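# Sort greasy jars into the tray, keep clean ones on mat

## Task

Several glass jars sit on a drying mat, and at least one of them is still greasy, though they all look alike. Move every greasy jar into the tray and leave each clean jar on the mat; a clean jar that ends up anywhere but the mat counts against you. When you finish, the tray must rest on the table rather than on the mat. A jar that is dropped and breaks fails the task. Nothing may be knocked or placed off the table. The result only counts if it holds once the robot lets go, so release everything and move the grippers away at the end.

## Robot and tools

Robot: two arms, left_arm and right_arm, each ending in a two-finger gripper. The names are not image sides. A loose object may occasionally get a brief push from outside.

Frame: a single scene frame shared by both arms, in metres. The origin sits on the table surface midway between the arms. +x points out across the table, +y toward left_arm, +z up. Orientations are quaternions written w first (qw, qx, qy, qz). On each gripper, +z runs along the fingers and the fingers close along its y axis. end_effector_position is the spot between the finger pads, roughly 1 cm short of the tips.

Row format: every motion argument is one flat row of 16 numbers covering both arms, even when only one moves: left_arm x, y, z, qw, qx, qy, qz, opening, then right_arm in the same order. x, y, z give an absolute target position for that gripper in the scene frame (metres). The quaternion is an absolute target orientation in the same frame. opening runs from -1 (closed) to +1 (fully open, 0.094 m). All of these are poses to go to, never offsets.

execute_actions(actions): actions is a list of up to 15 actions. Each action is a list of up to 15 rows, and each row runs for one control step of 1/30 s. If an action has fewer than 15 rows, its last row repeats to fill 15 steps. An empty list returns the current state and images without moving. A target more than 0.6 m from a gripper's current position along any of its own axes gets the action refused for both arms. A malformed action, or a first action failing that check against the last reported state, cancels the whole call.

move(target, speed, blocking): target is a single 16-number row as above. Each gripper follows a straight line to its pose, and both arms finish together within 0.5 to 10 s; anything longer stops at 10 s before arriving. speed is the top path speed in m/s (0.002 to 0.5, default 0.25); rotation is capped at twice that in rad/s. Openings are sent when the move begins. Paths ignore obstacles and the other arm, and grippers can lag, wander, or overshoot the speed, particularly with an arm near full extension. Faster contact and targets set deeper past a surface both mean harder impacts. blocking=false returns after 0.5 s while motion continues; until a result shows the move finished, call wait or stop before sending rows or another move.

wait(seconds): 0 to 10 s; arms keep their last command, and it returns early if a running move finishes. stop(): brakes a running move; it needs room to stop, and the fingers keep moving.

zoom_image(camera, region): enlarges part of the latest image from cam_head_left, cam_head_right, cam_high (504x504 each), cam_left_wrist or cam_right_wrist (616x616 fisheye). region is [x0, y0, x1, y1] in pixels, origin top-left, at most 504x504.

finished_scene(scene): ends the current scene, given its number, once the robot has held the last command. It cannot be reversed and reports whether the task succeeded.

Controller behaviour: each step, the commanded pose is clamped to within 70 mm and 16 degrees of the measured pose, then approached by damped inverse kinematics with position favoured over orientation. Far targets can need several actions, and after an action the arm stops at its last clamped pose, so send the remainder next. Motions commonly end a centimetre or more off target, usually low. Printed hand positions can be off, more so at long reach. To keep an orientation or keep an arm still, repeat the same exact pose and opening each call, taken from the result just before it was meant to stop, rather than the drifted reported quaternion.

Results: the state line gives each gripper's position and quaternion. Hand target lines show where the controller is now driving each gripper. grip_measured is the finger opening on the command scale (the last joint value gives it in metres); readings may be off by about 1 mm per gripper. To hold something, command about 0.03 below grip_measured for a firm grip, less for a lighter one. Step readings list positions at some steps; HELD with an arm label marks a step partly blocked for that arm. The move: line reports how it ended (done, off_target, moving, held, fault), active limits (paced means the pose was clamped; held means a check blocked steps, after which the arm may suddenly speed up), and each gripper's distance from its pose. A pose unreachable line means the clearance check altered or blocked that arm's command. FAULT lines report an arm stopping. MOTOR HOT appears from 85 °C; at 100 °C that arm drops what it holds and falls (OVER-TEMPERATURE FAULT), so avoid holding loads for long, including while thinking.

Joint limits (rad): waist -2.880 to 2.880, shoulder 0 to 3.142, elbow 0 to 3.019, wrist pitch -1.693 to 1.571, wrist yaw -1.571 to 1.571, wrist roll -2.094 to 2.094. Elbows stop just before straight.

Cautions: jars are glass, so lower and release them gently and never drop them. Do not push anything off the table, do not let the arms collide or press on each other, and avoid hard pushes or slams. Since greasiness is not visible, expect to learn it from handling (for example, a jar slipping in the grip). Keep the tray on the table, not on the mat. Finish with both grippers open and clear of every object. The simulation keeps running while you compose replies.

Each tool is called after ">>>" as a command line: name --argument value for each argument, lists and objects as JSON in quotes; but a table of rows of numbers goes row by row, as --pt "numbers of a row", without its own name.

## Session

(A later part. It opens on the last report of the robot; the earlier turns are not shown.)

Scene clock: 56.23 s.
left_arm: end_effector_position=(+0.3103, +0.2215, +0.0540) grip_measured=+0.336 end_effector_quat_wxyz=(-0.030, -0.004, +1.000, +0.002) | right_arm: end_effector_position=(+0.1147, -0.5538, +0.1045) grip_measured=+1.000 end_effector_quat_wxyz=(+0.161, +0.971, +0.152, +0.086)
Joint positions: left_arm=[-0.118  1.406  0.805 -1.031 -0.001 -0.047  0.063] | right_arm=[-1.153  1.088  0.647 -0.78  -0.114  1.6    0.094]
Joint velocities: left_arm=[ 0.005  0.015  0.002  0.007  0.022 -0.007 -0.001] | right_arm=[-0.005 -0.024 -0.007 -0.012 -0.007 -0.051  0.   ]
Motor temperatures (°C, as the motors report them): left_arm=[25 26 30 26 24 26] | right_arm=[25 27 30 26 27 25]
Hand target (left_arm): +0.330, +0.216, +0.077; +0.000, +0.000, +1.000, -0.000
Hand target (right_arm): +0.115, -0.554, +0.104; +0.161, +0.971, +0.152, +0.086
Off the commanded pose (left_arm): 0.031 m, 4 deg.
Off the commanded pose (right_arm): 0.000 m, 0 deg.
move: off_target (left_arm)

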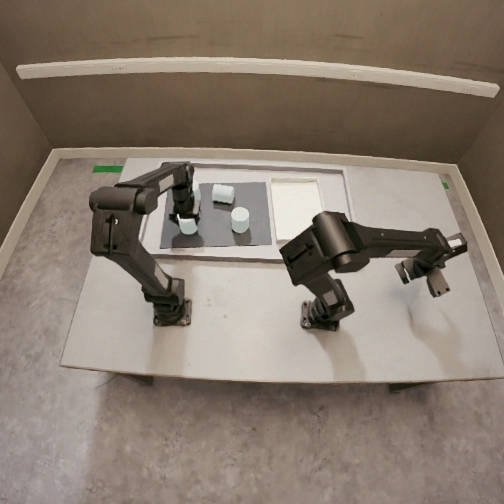

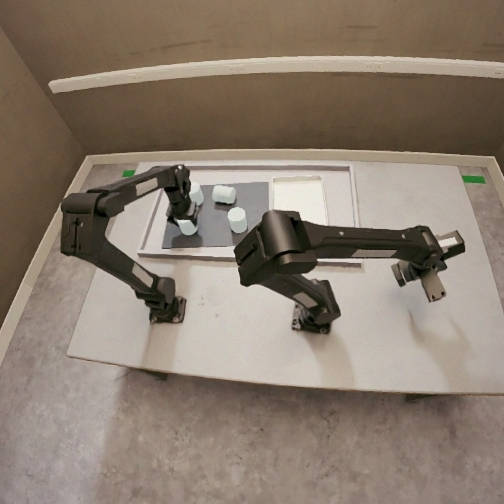

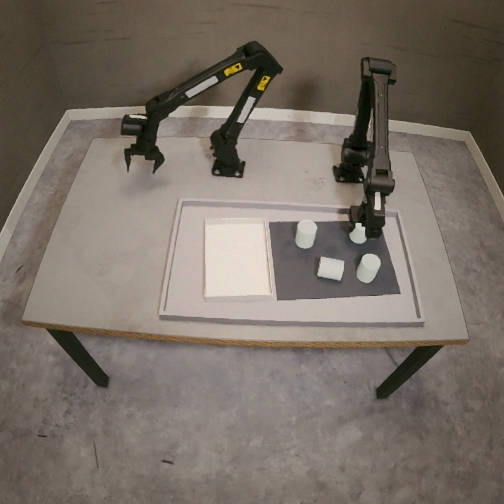

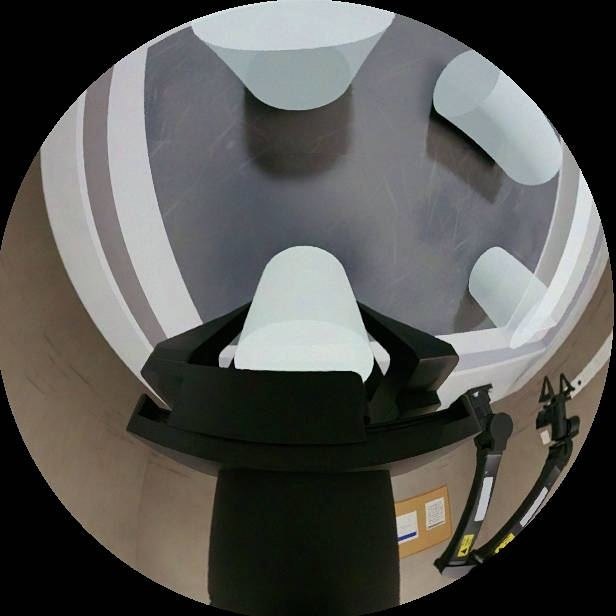

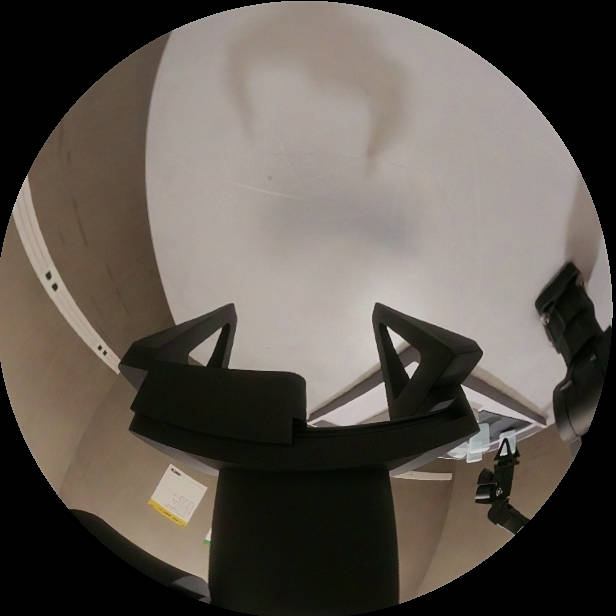

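>>> move --target '[0.320,0.216,0.040,0,0,1,0,0.331,0.1147,-0.5538,0.1045,0.161,0.971,0.152,0.086,1]' --speed 0.035

>>> execute_actions --actions '[[[0.320,0.216,0.040,0,0,1,0,0.36,0.1147,-0.5538,0.1045,0.161,0.971,0.152,0.086,1]],[[0.320,0.216,0.040,0,0,1,0,0.35,0.1147,-0.5538,0.1045,0.161,0.971,0.152,0.086,1],[0.320,0.216,0.040,0,0,1,0,0.345,0.1147,-0.5538,0.1045,0.161,0.971,0.152,0.086,1],[0.320,0.216,0.040,0,0,1,0,0.34,0.1147,-0.5538,0.1045,0.161,0.971,0.152,0.086,1],[0.320,0.216,0.040,0,0,1,0,0.338,0.1147,-0.5538,0.1045,0.161,0.971,0.152,0.086,1],[0.320,0.216,0.040,0,0,1,0,0.336,0.1147,-0.5538,0.1045,0.161,0.971,0.152,0.086,1]]]'

>>> move --target '[0.332,0.216,0.076,0,0,1,0,0.336,0.1147,-0.5538,0.1045,0.161,0.971,0.152,0.086,1]' --speed 0.035

Scene clock: 57.60 s.
left_arm: end_effector_position=(+0.3173, +0.2212, +0.0432) grip_measured=+0.336 end_effector_quat_wxyz=(-0.002, -0.004, +1.000, +0.000) | right_arm: end_effector_position=(+0.1147, -0.5538, +0.1045) grip_measured=+1.000 end_effector_quat_wxyz=(+0.161, +0.971, +0.152, +0.086)
Joint positions: left_arm=[-0.118  1.407  0.773 -0.942 -0.001 -0.047  0.063] | right_arm=[-1.153  1.088  0.647 -0.78  -0.114  1.6    0.094]
Joint velocities: left_arm=[-0.005 -0.034 -0.012  0.002 -0.007  0.022 -0.   ] | right_arm=[-0.005  0.005 -0.012  0.022  0.007  0.095  0.   ]
Motor temperatures (°C, as the motors report them): left_arm=[25 26 30 26 24 26] | right_arm=[25 27 30 26 27 25]
Hand target (left_arm): +0.320, +0.216, +0.040; -0.000, +0.000, +1.000, +0.000
Hand target (right_arm): +0.115, -0.554, +0.104; +0.161, +0.971, +0.152, +0.086
Off the commanded pose (left_arm): 0.007 m, 0 deg.
Off the commanded pose (right_arm): 0.000 m, 0 deg.
move: done

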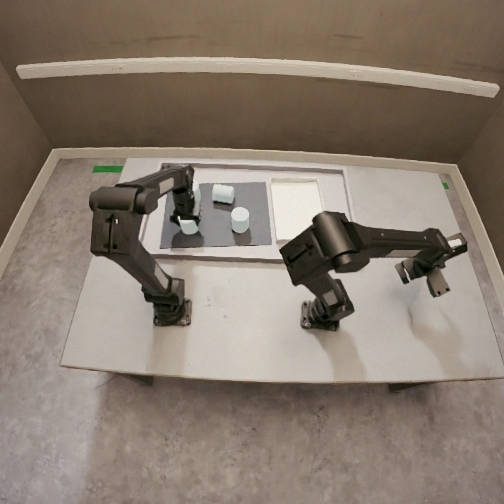

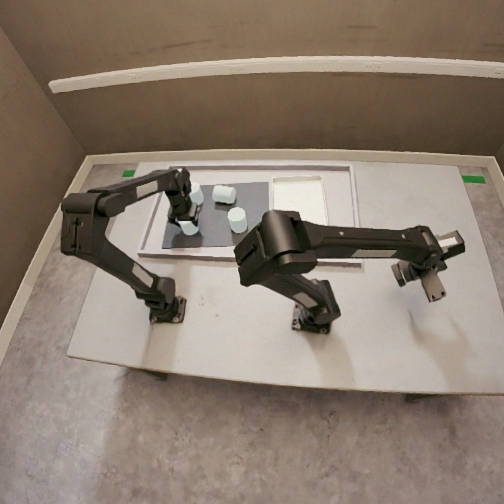

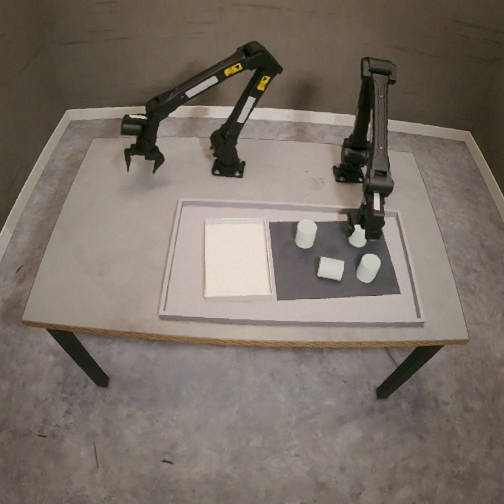

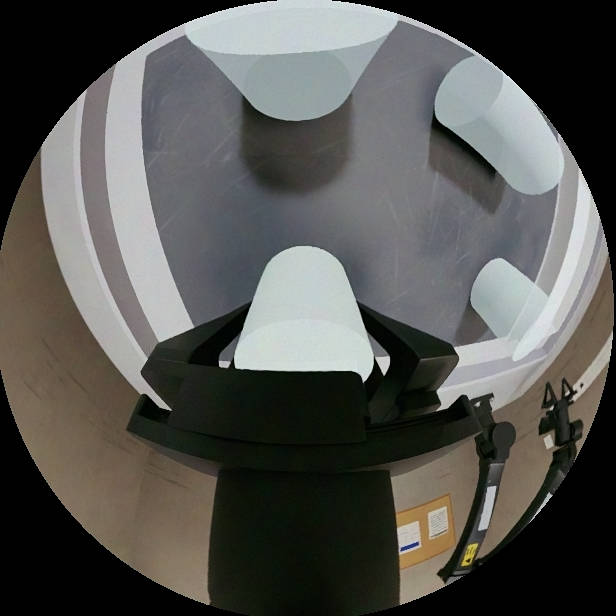

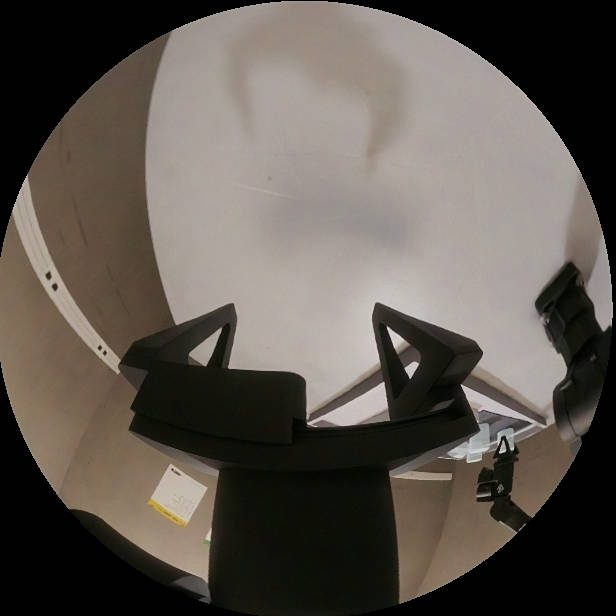

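Scene clock: 58.60 s.
left_arm: end_effector_position=(+0.3180, +0.2212, +0.0432) grip_measured=+0.340 end_effector_quat_wxyz=(-0.001, -0.004, +1.000, +0.000) | right_arm: end_effector_position=(+0.1147, -0.5538, +0.1045) grip_measured=+1.000 end_effector_quat_wxyz=(+0.161, +0.971, +0.152, +0.086)
Joint positions: left_arm=[-0.118  1.407  0.773 -0.939 -0.001 -0.047  0.063] | right_arm=[-1.153  1.088  0.647 -0.78  -0.114  1.6    0.094]
Joint velocities: left_arm=[-0.015 -0.005  0.017 -0.012  0.037 -0.051  0.   ] | right_arm=[-0.005 -0.005  0.017 -0.002 -0.037 -0.051  0.   ]
Motor temperatures (°C, as the motors report them): left_arm=[25 26 30 26 24 26] | right_arm=[25 27 30 26 27 25]
Hand target (left_arm): +0.320, +0.216, +0.040; -0.000, -0.000, +1.000, -0.000
Hand target (right_arm): +0.115, -0.554, +0.104; +0.161, +0.971, +0.152, +0.086
Off the commanded pose (left_arm): 0.006 m, 0 deg.
Off the commanded pose (right_arm): 0.000 m, 0 deg.
Step readings (end_effector_position; steps 1 to 15: 1st action; 16 to 30: 2nd action):
0: left_arm (+0.3173, +0.2212, +0.0432) | right_arm (+0.1147, -0.5538, +0.1045)
1: left_arm (+0.3173, +0.2212, +0.0432) | right_arm (+0.1147, -0.5538, +0.1045)
2: left_arm (+0.3176, +0.2212, +0.0432) | right_arm (+0.1147, -0.5538, +0.1045)
4: left_arm (+0.3179, +0.2212, +0.0432) | right_arm (+0.1147, -0.5538, +0.1045)
8: left_arm (+0.3180, +0.2212, +0.0432) | right_arm (+0.1147, -0.5538, +0.1045)
15: left_arm (+0.3180, +0.2212, +0.0432) | right_arm (+0.1147, -0.5538, +0.1045)
16: left_arm (+0.3180, +0.2212, +0.0432) | right_arm (+0.1147, -0.5538, +0.1045)
17: left_arm (+0.3180, +0.2212, +0.0432) | right_arm (+0.1147, -0.5538, +0.1045)
19: left_arm (+0.3180, +0.2212, +0.0432) | right_arm (+0.1147, -0.5538, +0.1045)
23: left_arm (+0.3180, +0.2212, +0.0432) | right_arm (+0.1147, -0.5538, +0.1045)
30: end_effector_position above

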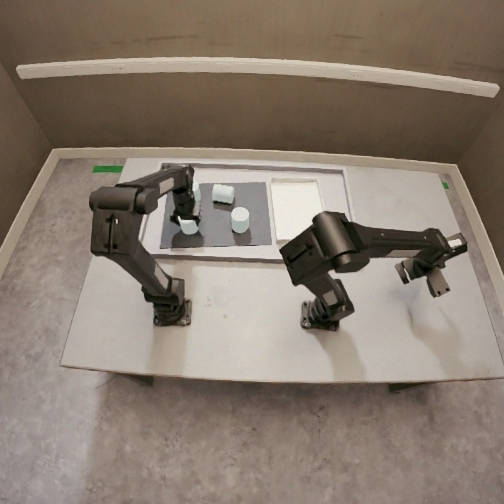

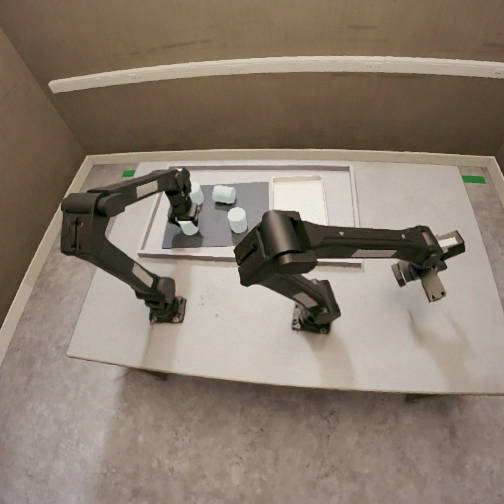

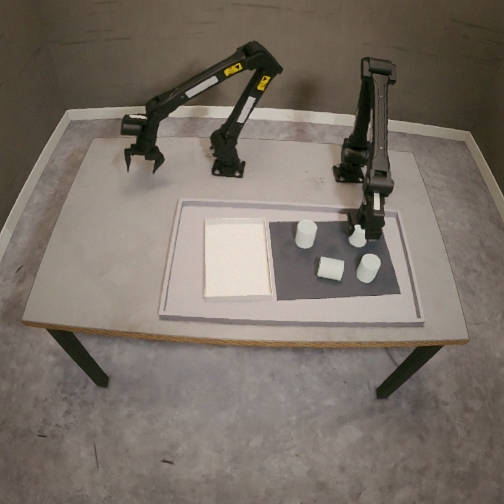

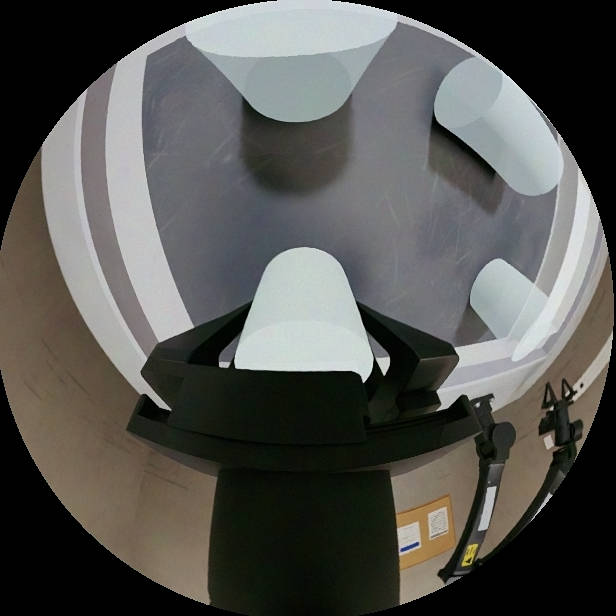

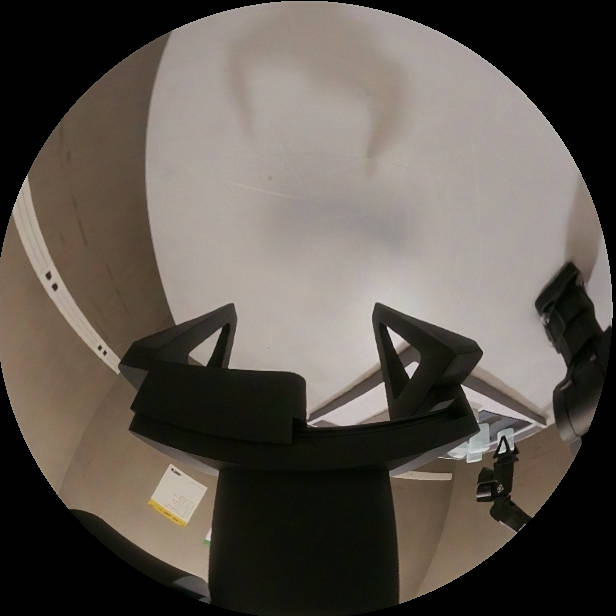

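Scene clock: 59.93 s.
left_arm: end_effector_position=(+0.3099, +0.2215, +0.0535) grip_measured=+0.340 end_effector_quat_wxyz=(-0.031, -0.004, +1.000, +0.002) | right_arm: end_effector_position=(+0.1147, -0.5538, +0.1045) grip_measured=+1.000 end_effector_quat_wxyz=(+0.161, +0.971, +0.152, +0.086)
Joint positions: left_arm=[-0.118  1.407  0.804 -1.031 -0.001 -0.047  0.063] | right_arm=[-1.153  1.088  0.647 -0.78  -0.114  1.6    0.094]
Joint velocities: left_arm=[ 0.005 -0.005  0.002 -0.007 -0.066 -0.037  0.   ] | right_arm=[ 0.024 -0.024 -0.007 -0.002 -0.022  0.051  0.   ]
Motor temperatures (°C, as the motors report them): left_arm=[25 26 30 26 24 26] | right_arm=[25 27 30 26 27 25]
Hand target (left_arm): +0.330, +0.216, +0.076; -0.000, +0.000, +1.000, -0.000
Hand target (right_arm): +0.115, -0.554, +0.104; +0.161, +0.971, +0.152, +0.086
Off the commanded pose (left_arm): 0.032 m, 4 deg.
Off the commanded pose (right_arm): 0.000 m, 0 deg.
move: off_target (left_arm)

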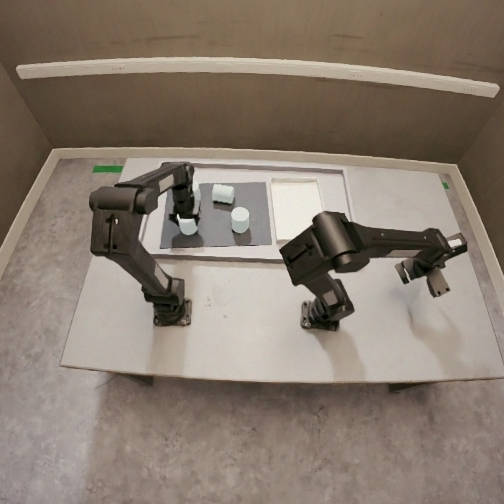

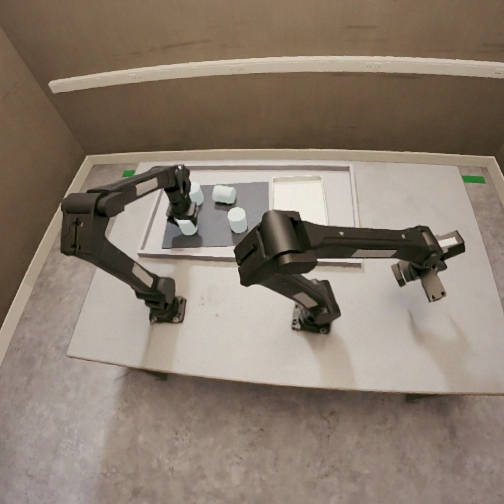

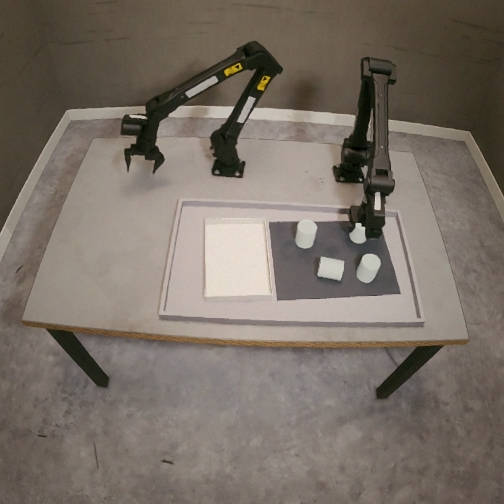

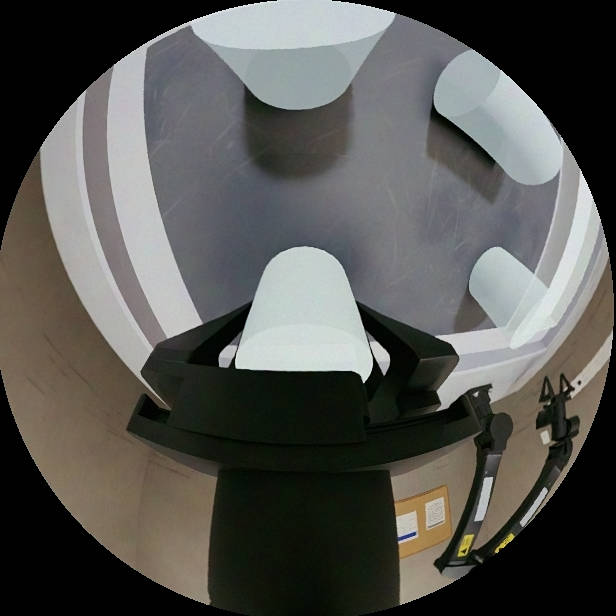

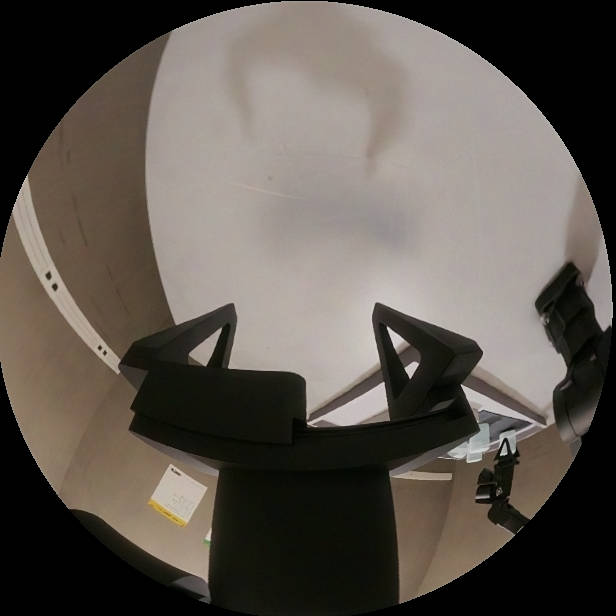

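>>> move --target '[0.320,0.216,0.040,0,0,1,0,0.336,0.1147,-0.5538,0.1045,0.161,0.971,0.152,0.086,1]' --speed 0.035

>>> execute_actions --actions '[[[0.320,0.216,0.040,0,0,1,0,1,0.1147,-0.5538,0.1045,0.161,0.971,0.152,0.086,1]]]'

>>> move --target '[0.33,0.216,0.16,0,0,1,0,1,0.1147,-0.5538,0.1045,0.161,0.971,0.152,0.086,1]' --speed 0.15

>>> move --target '[0.47,0.232,0.15,0,0,1,0,1,0.1147,-0.5538,0.1045,0.161,0.971,0.152,0.086,1]' --speed 0.15

Scene clock: 61.27 s.
left_arm: end_effector_position=(+0.3173, +0.2212, +0.0433) grip_measured=+0.340 end_effector_quat_wxyz=(-0.002, -0.004, +1.000, +0.000) | right_arm: end_effector_position=(+0.1147, -0.5538, +0.1045) grip_measured=+1.000 end_effector_quat_wxyz=(+0.161, +0.971, +0.152, +0.086)
Joint positions: left_arm=[-0.118  1.407  0.773 -0.942 -0.001 -0.047  0.063] | right_arm=[-1.153  1.088  0.647 -0.78  -0.114  1.6    0.094]
Joint velocities: left_arm=[-0.015 -0.015  0.007  0.002  0.007 -0.066 -0.001] | right_arm=[-0.015 -0.005  0.012 -0.007  0.007 -0.007  0.   ]
Motor temperatures (°C, as the motors report them): left_arm=[25 26 30 26 24 26] | right_arm=[25 27 30 26 27 25]
Hand target (left_arm): +0.320, +0.216, +0.040; +0.000, +0.000, +1.000, +0.000
Hand target (right_arm): +0.115, -0.554, +0.104; +0.161, +0.971, +0.152, +0.086
Off the commanded pose (left_arm): 0.007 m, 0 deg.
Off the commanded pose (right_arm): 0.000 m, 0 deg.
move: done

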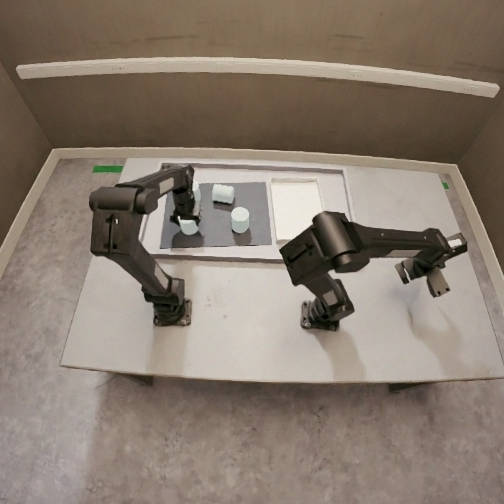

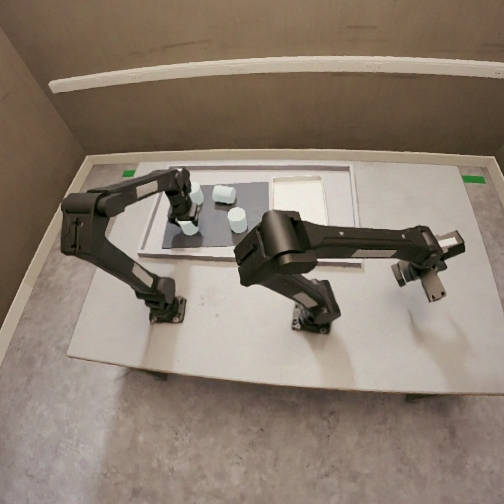

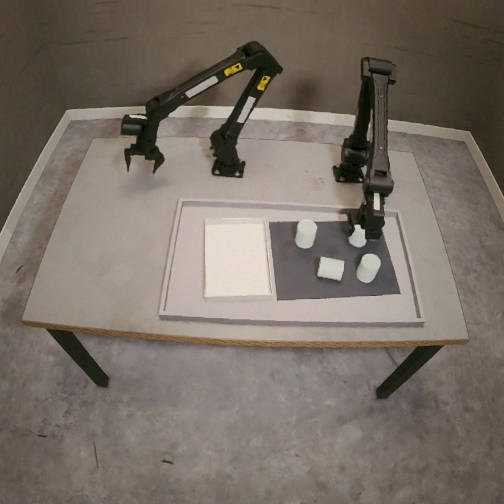

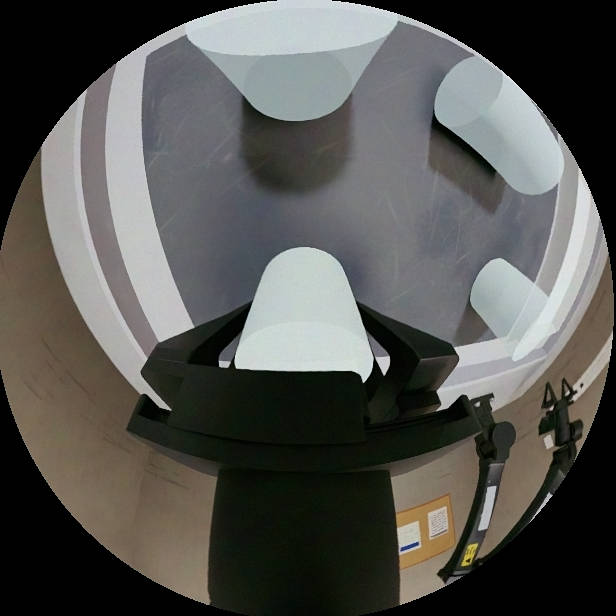

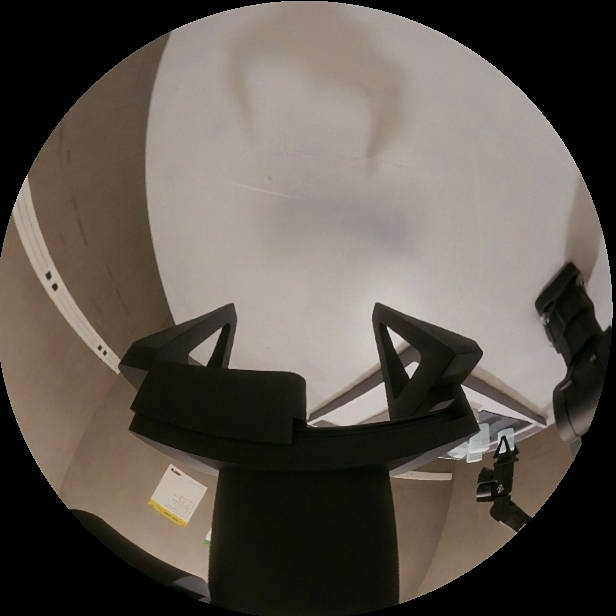

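Scene clock: 61.77 s.
left_arm: end_effector_position=(+0.3180, +0.2212, +0.0433) grip_measured=+1.000 end_effector_quat_wxyz=(-0.001, -0.004, +1.000, +0.000) | right_arm: end_effector_position=(+0.1147, -0.5538, +0.1045) grip_measured=+1.000 end_effector_quat_wxyz=(+0.161, +0.971, +0.152, +0.086)
Joint positions: left_arm=[-0.118  1.407  0.773 -0.939 -0.001 -0.047  0.094] | right_arm=[-1.153  1.088  0.647 -0.78  -0.114  1.6    0.094]
Joint velocities: left_arm=[-0.005 -0.015  0.012 -0.002 -0.081 -0.022  0.   ] | right_arm=[-0.024 -0.015  0.007  0.002  0.022  0.022  0.   ]
Motor temperatures (°C, as the motors report them): left_arm=[25 26 30 26 24 26] | right_arm=[25 27 30 26 27 25]
Hand target (left_arm): +0.320, +0.216, +0.040; -0.000, +0.000, +1.000, -0.000
Hand target (right_arm): +0.115, -0.554, +0.104; +0.161, +0.971, +0.152, +0.086
Off the commanded pose (left_arm): 0.006 m, 0 deg.
Off the commanded pose (right_arm): 0.000 m, 0 deg.
Step readings (end_effector_position):
0: left_arm (+0.3173, +0.2212, +0.0433) | right_arm (+0.1147, -0.5538, +0.1045)
1: left_arm (+0.3174, +0.2212, +0.0433) | right_arm (+0.1147, -0.5538, +0.1045)
2: left_arm (+0.3176, +0.2212, +0.0433) | right_arm (+0.1147, -0.5538, +0.1045)
4: left_arm (+0.3179, +0.2212, +0.0433) | right_arm (+0.1147, -0.5538, +0.1045)
8: left_arm (+0.3180, +0.2212, +0.0433) | right_arm (+0.1147, -0.5538, +0.1045)
15: end_effector_position above

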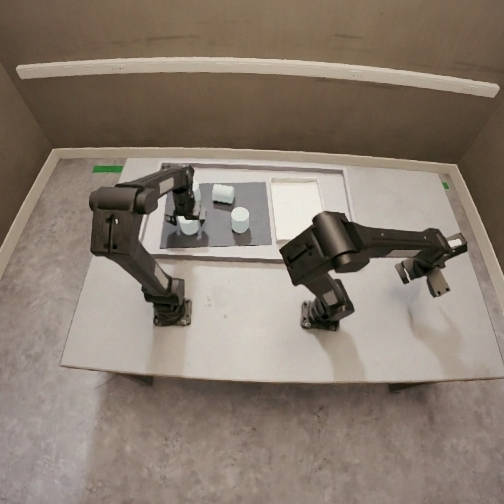

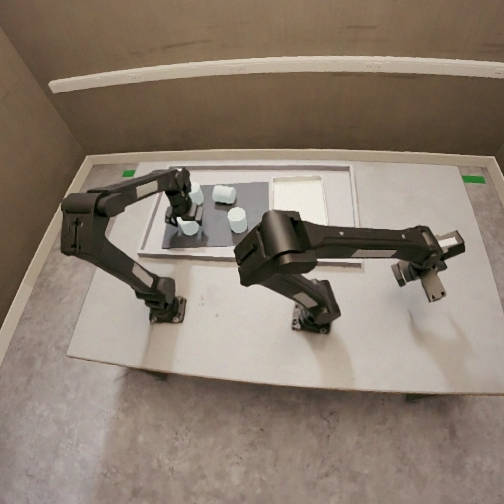

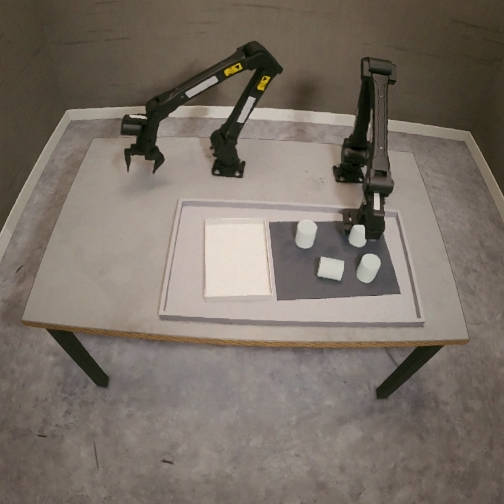

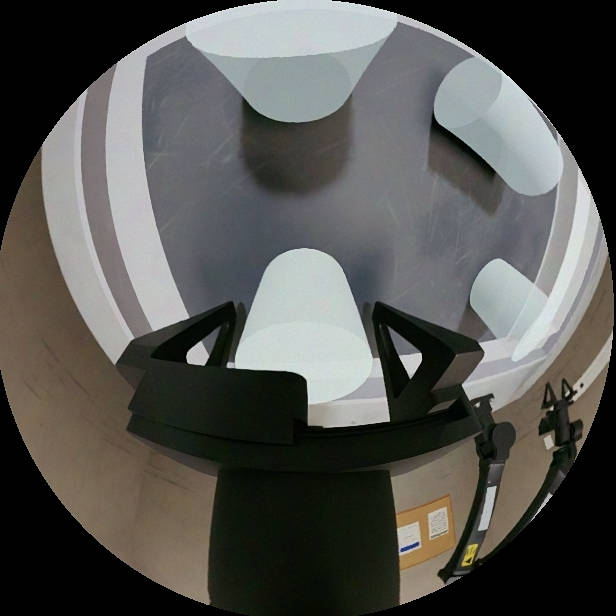

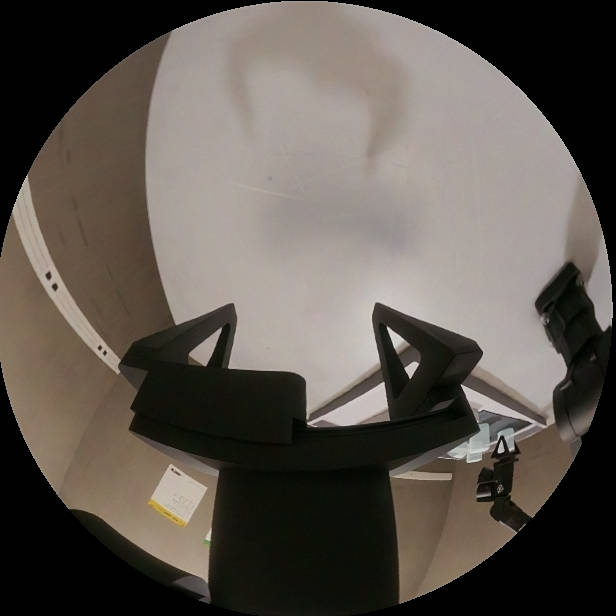

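Scene clock: 62.93 s.
left_arm: end_effector_position=(+0.3137, +0.2213, +0.1408) grip_measured=+1.000 end_effector_quat_wxyz=(-0.023, -0.004, +1.000, +0.001) | right_arm: end_effector_position=(+0.1147, -0.5538, +0.1045) grip_measured=+1.000 end_effector_quat_wxyz=(+0.161, +0.971, +0.152, +0.086)
Joint positions: left_arm=[-0.118  1.288  0.95  -1.279 -0.001 -0.047  0.094] | right_arm=[-1.153  1.088  0.647 -0.78  -0.114  1.6    0.094]
Joint velocities: left_arm=[-0.005 -0.005 -0.007  0.002  0.022 -0.037  0.   ] | right_arm=[-0.015 -0.005 -0.017 -0.017  0.022 -0.007  0.   ]
Motor temperatures (°C, as the motors report them): left_arm=[25 26 30 26 24 26] | right_arm=[25 27 30 26 27 25]
Hand target (left_arm): +0.327, +0.216, +0.161; +0.000, +0.000, +1.000, -0.000
Hand target (right_arm): +0.115, -0.554, +0.104; +0.161, +0.971, +0.152, +0.086
Off the commanded pose (left_arm): 0.026 m, 3 deg.
Off the commanded pose (right_arm): 0.000 m, 0 deg.
move: off_target (left_arm)

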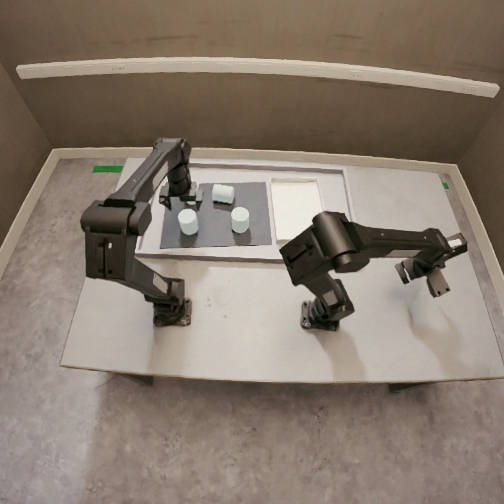

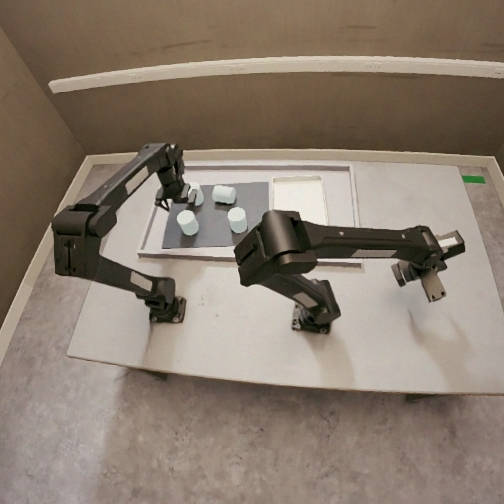

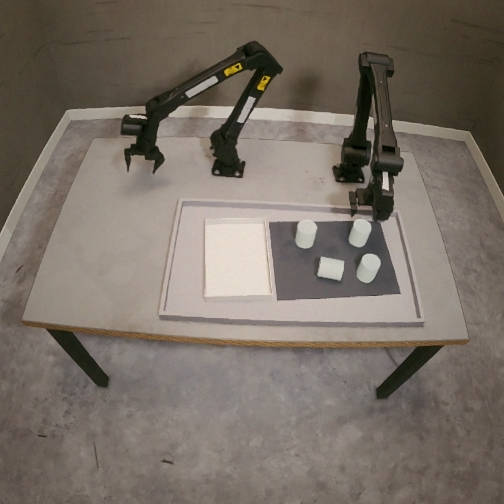

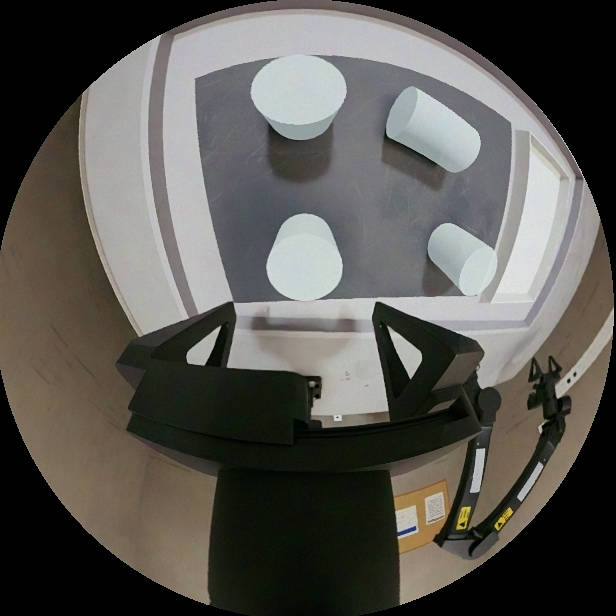

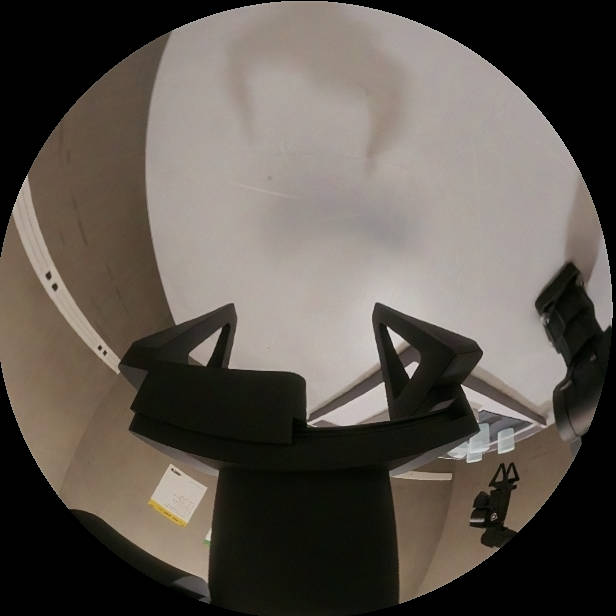

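Scene clock: 64.33 s.
left_arm: end_effector_position=(+0.4543, +0.2238, +0.1395) grip_measured=+1.000 end_effector_quat_wxyz=(-0.013, +0.004, +1.000, +0.001) | right_arm: end_effector_position=(+0.1147, -0.5538, +0.1045) grip_measured=+1.000 end_effector_quat_wxyz=(+0.161, +0.971, +0.152, +0.086)
Joint positions: left_arm=[-0.101  1.635  1.319 -1.281 -0.001 -0.015  0.094] | right_arm=[-1.153  1.088  0.647 -0.78  -0.114  1.6    0.094]
Joint velocities: left_arm=[ 0.005  0.015  0.002 -0.017  0.022 -0.066  0.   ] | right_arm=[-0.005  0.005  0.007 -0.027 -0.037 -0.051  0.   ]
Motor temperatures (°C, as the motors report them): left_arm=[25 26 30 26 24 26] | right_arm=[25 27 30 26 27 25]
Hand target (left_arm): +0.469, +0.231, +0.152; +0.000, +0.000, +1.000, +0.001
Hand target (right_arm): +0.115, -0.554, +0.104; +0.161, +0.971, +0.152, +0.086
Off the commanded pose (left_arm): 0.021 m, 2 deg.
Off the commanded pose (right_arm): 0.000 m, 0 deg.
move: off_target (left_arm)

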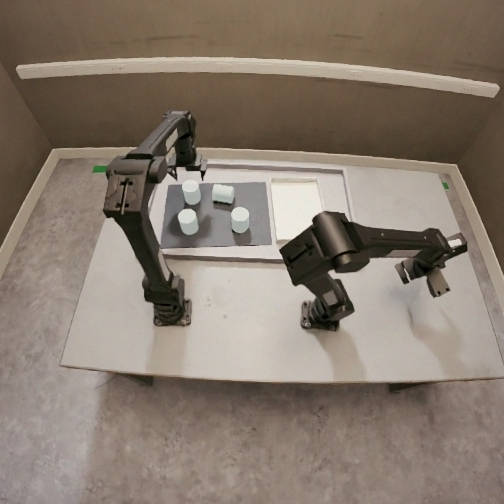

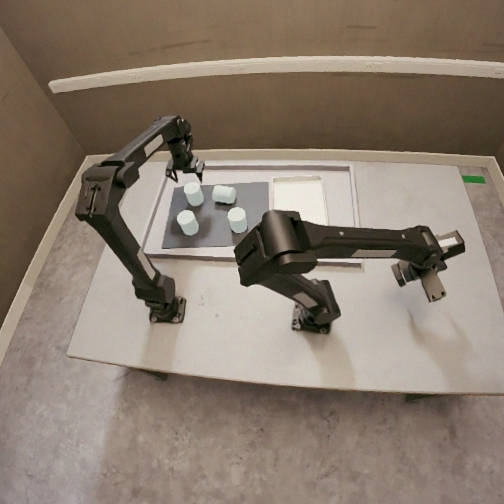

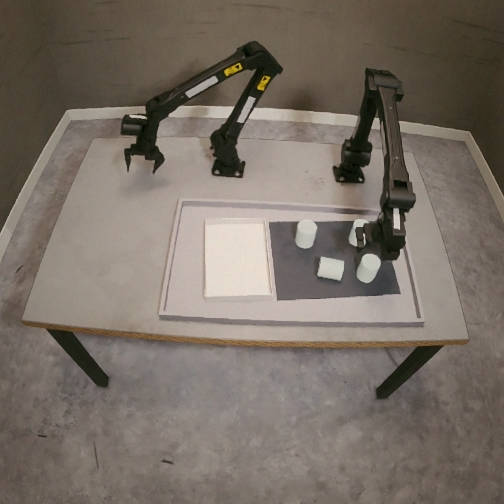

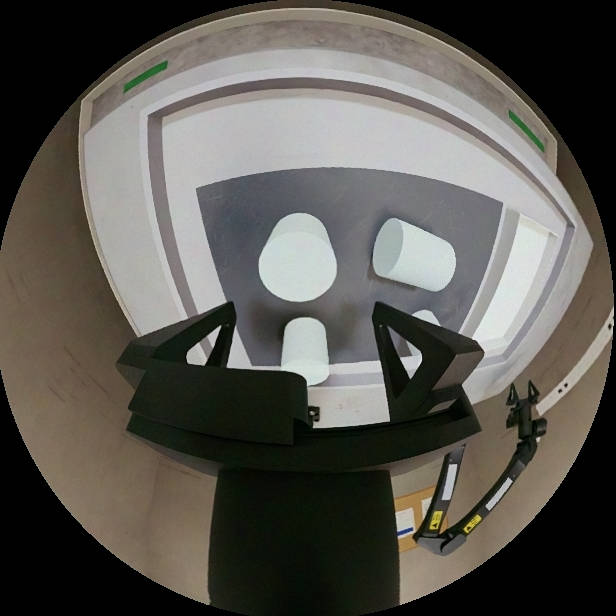

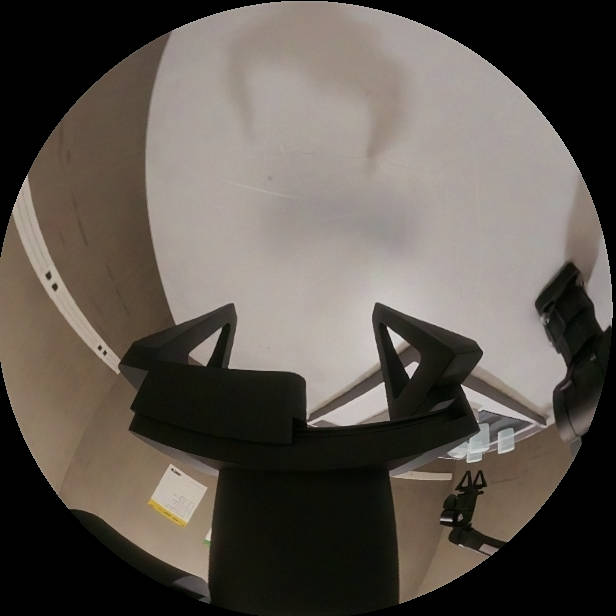

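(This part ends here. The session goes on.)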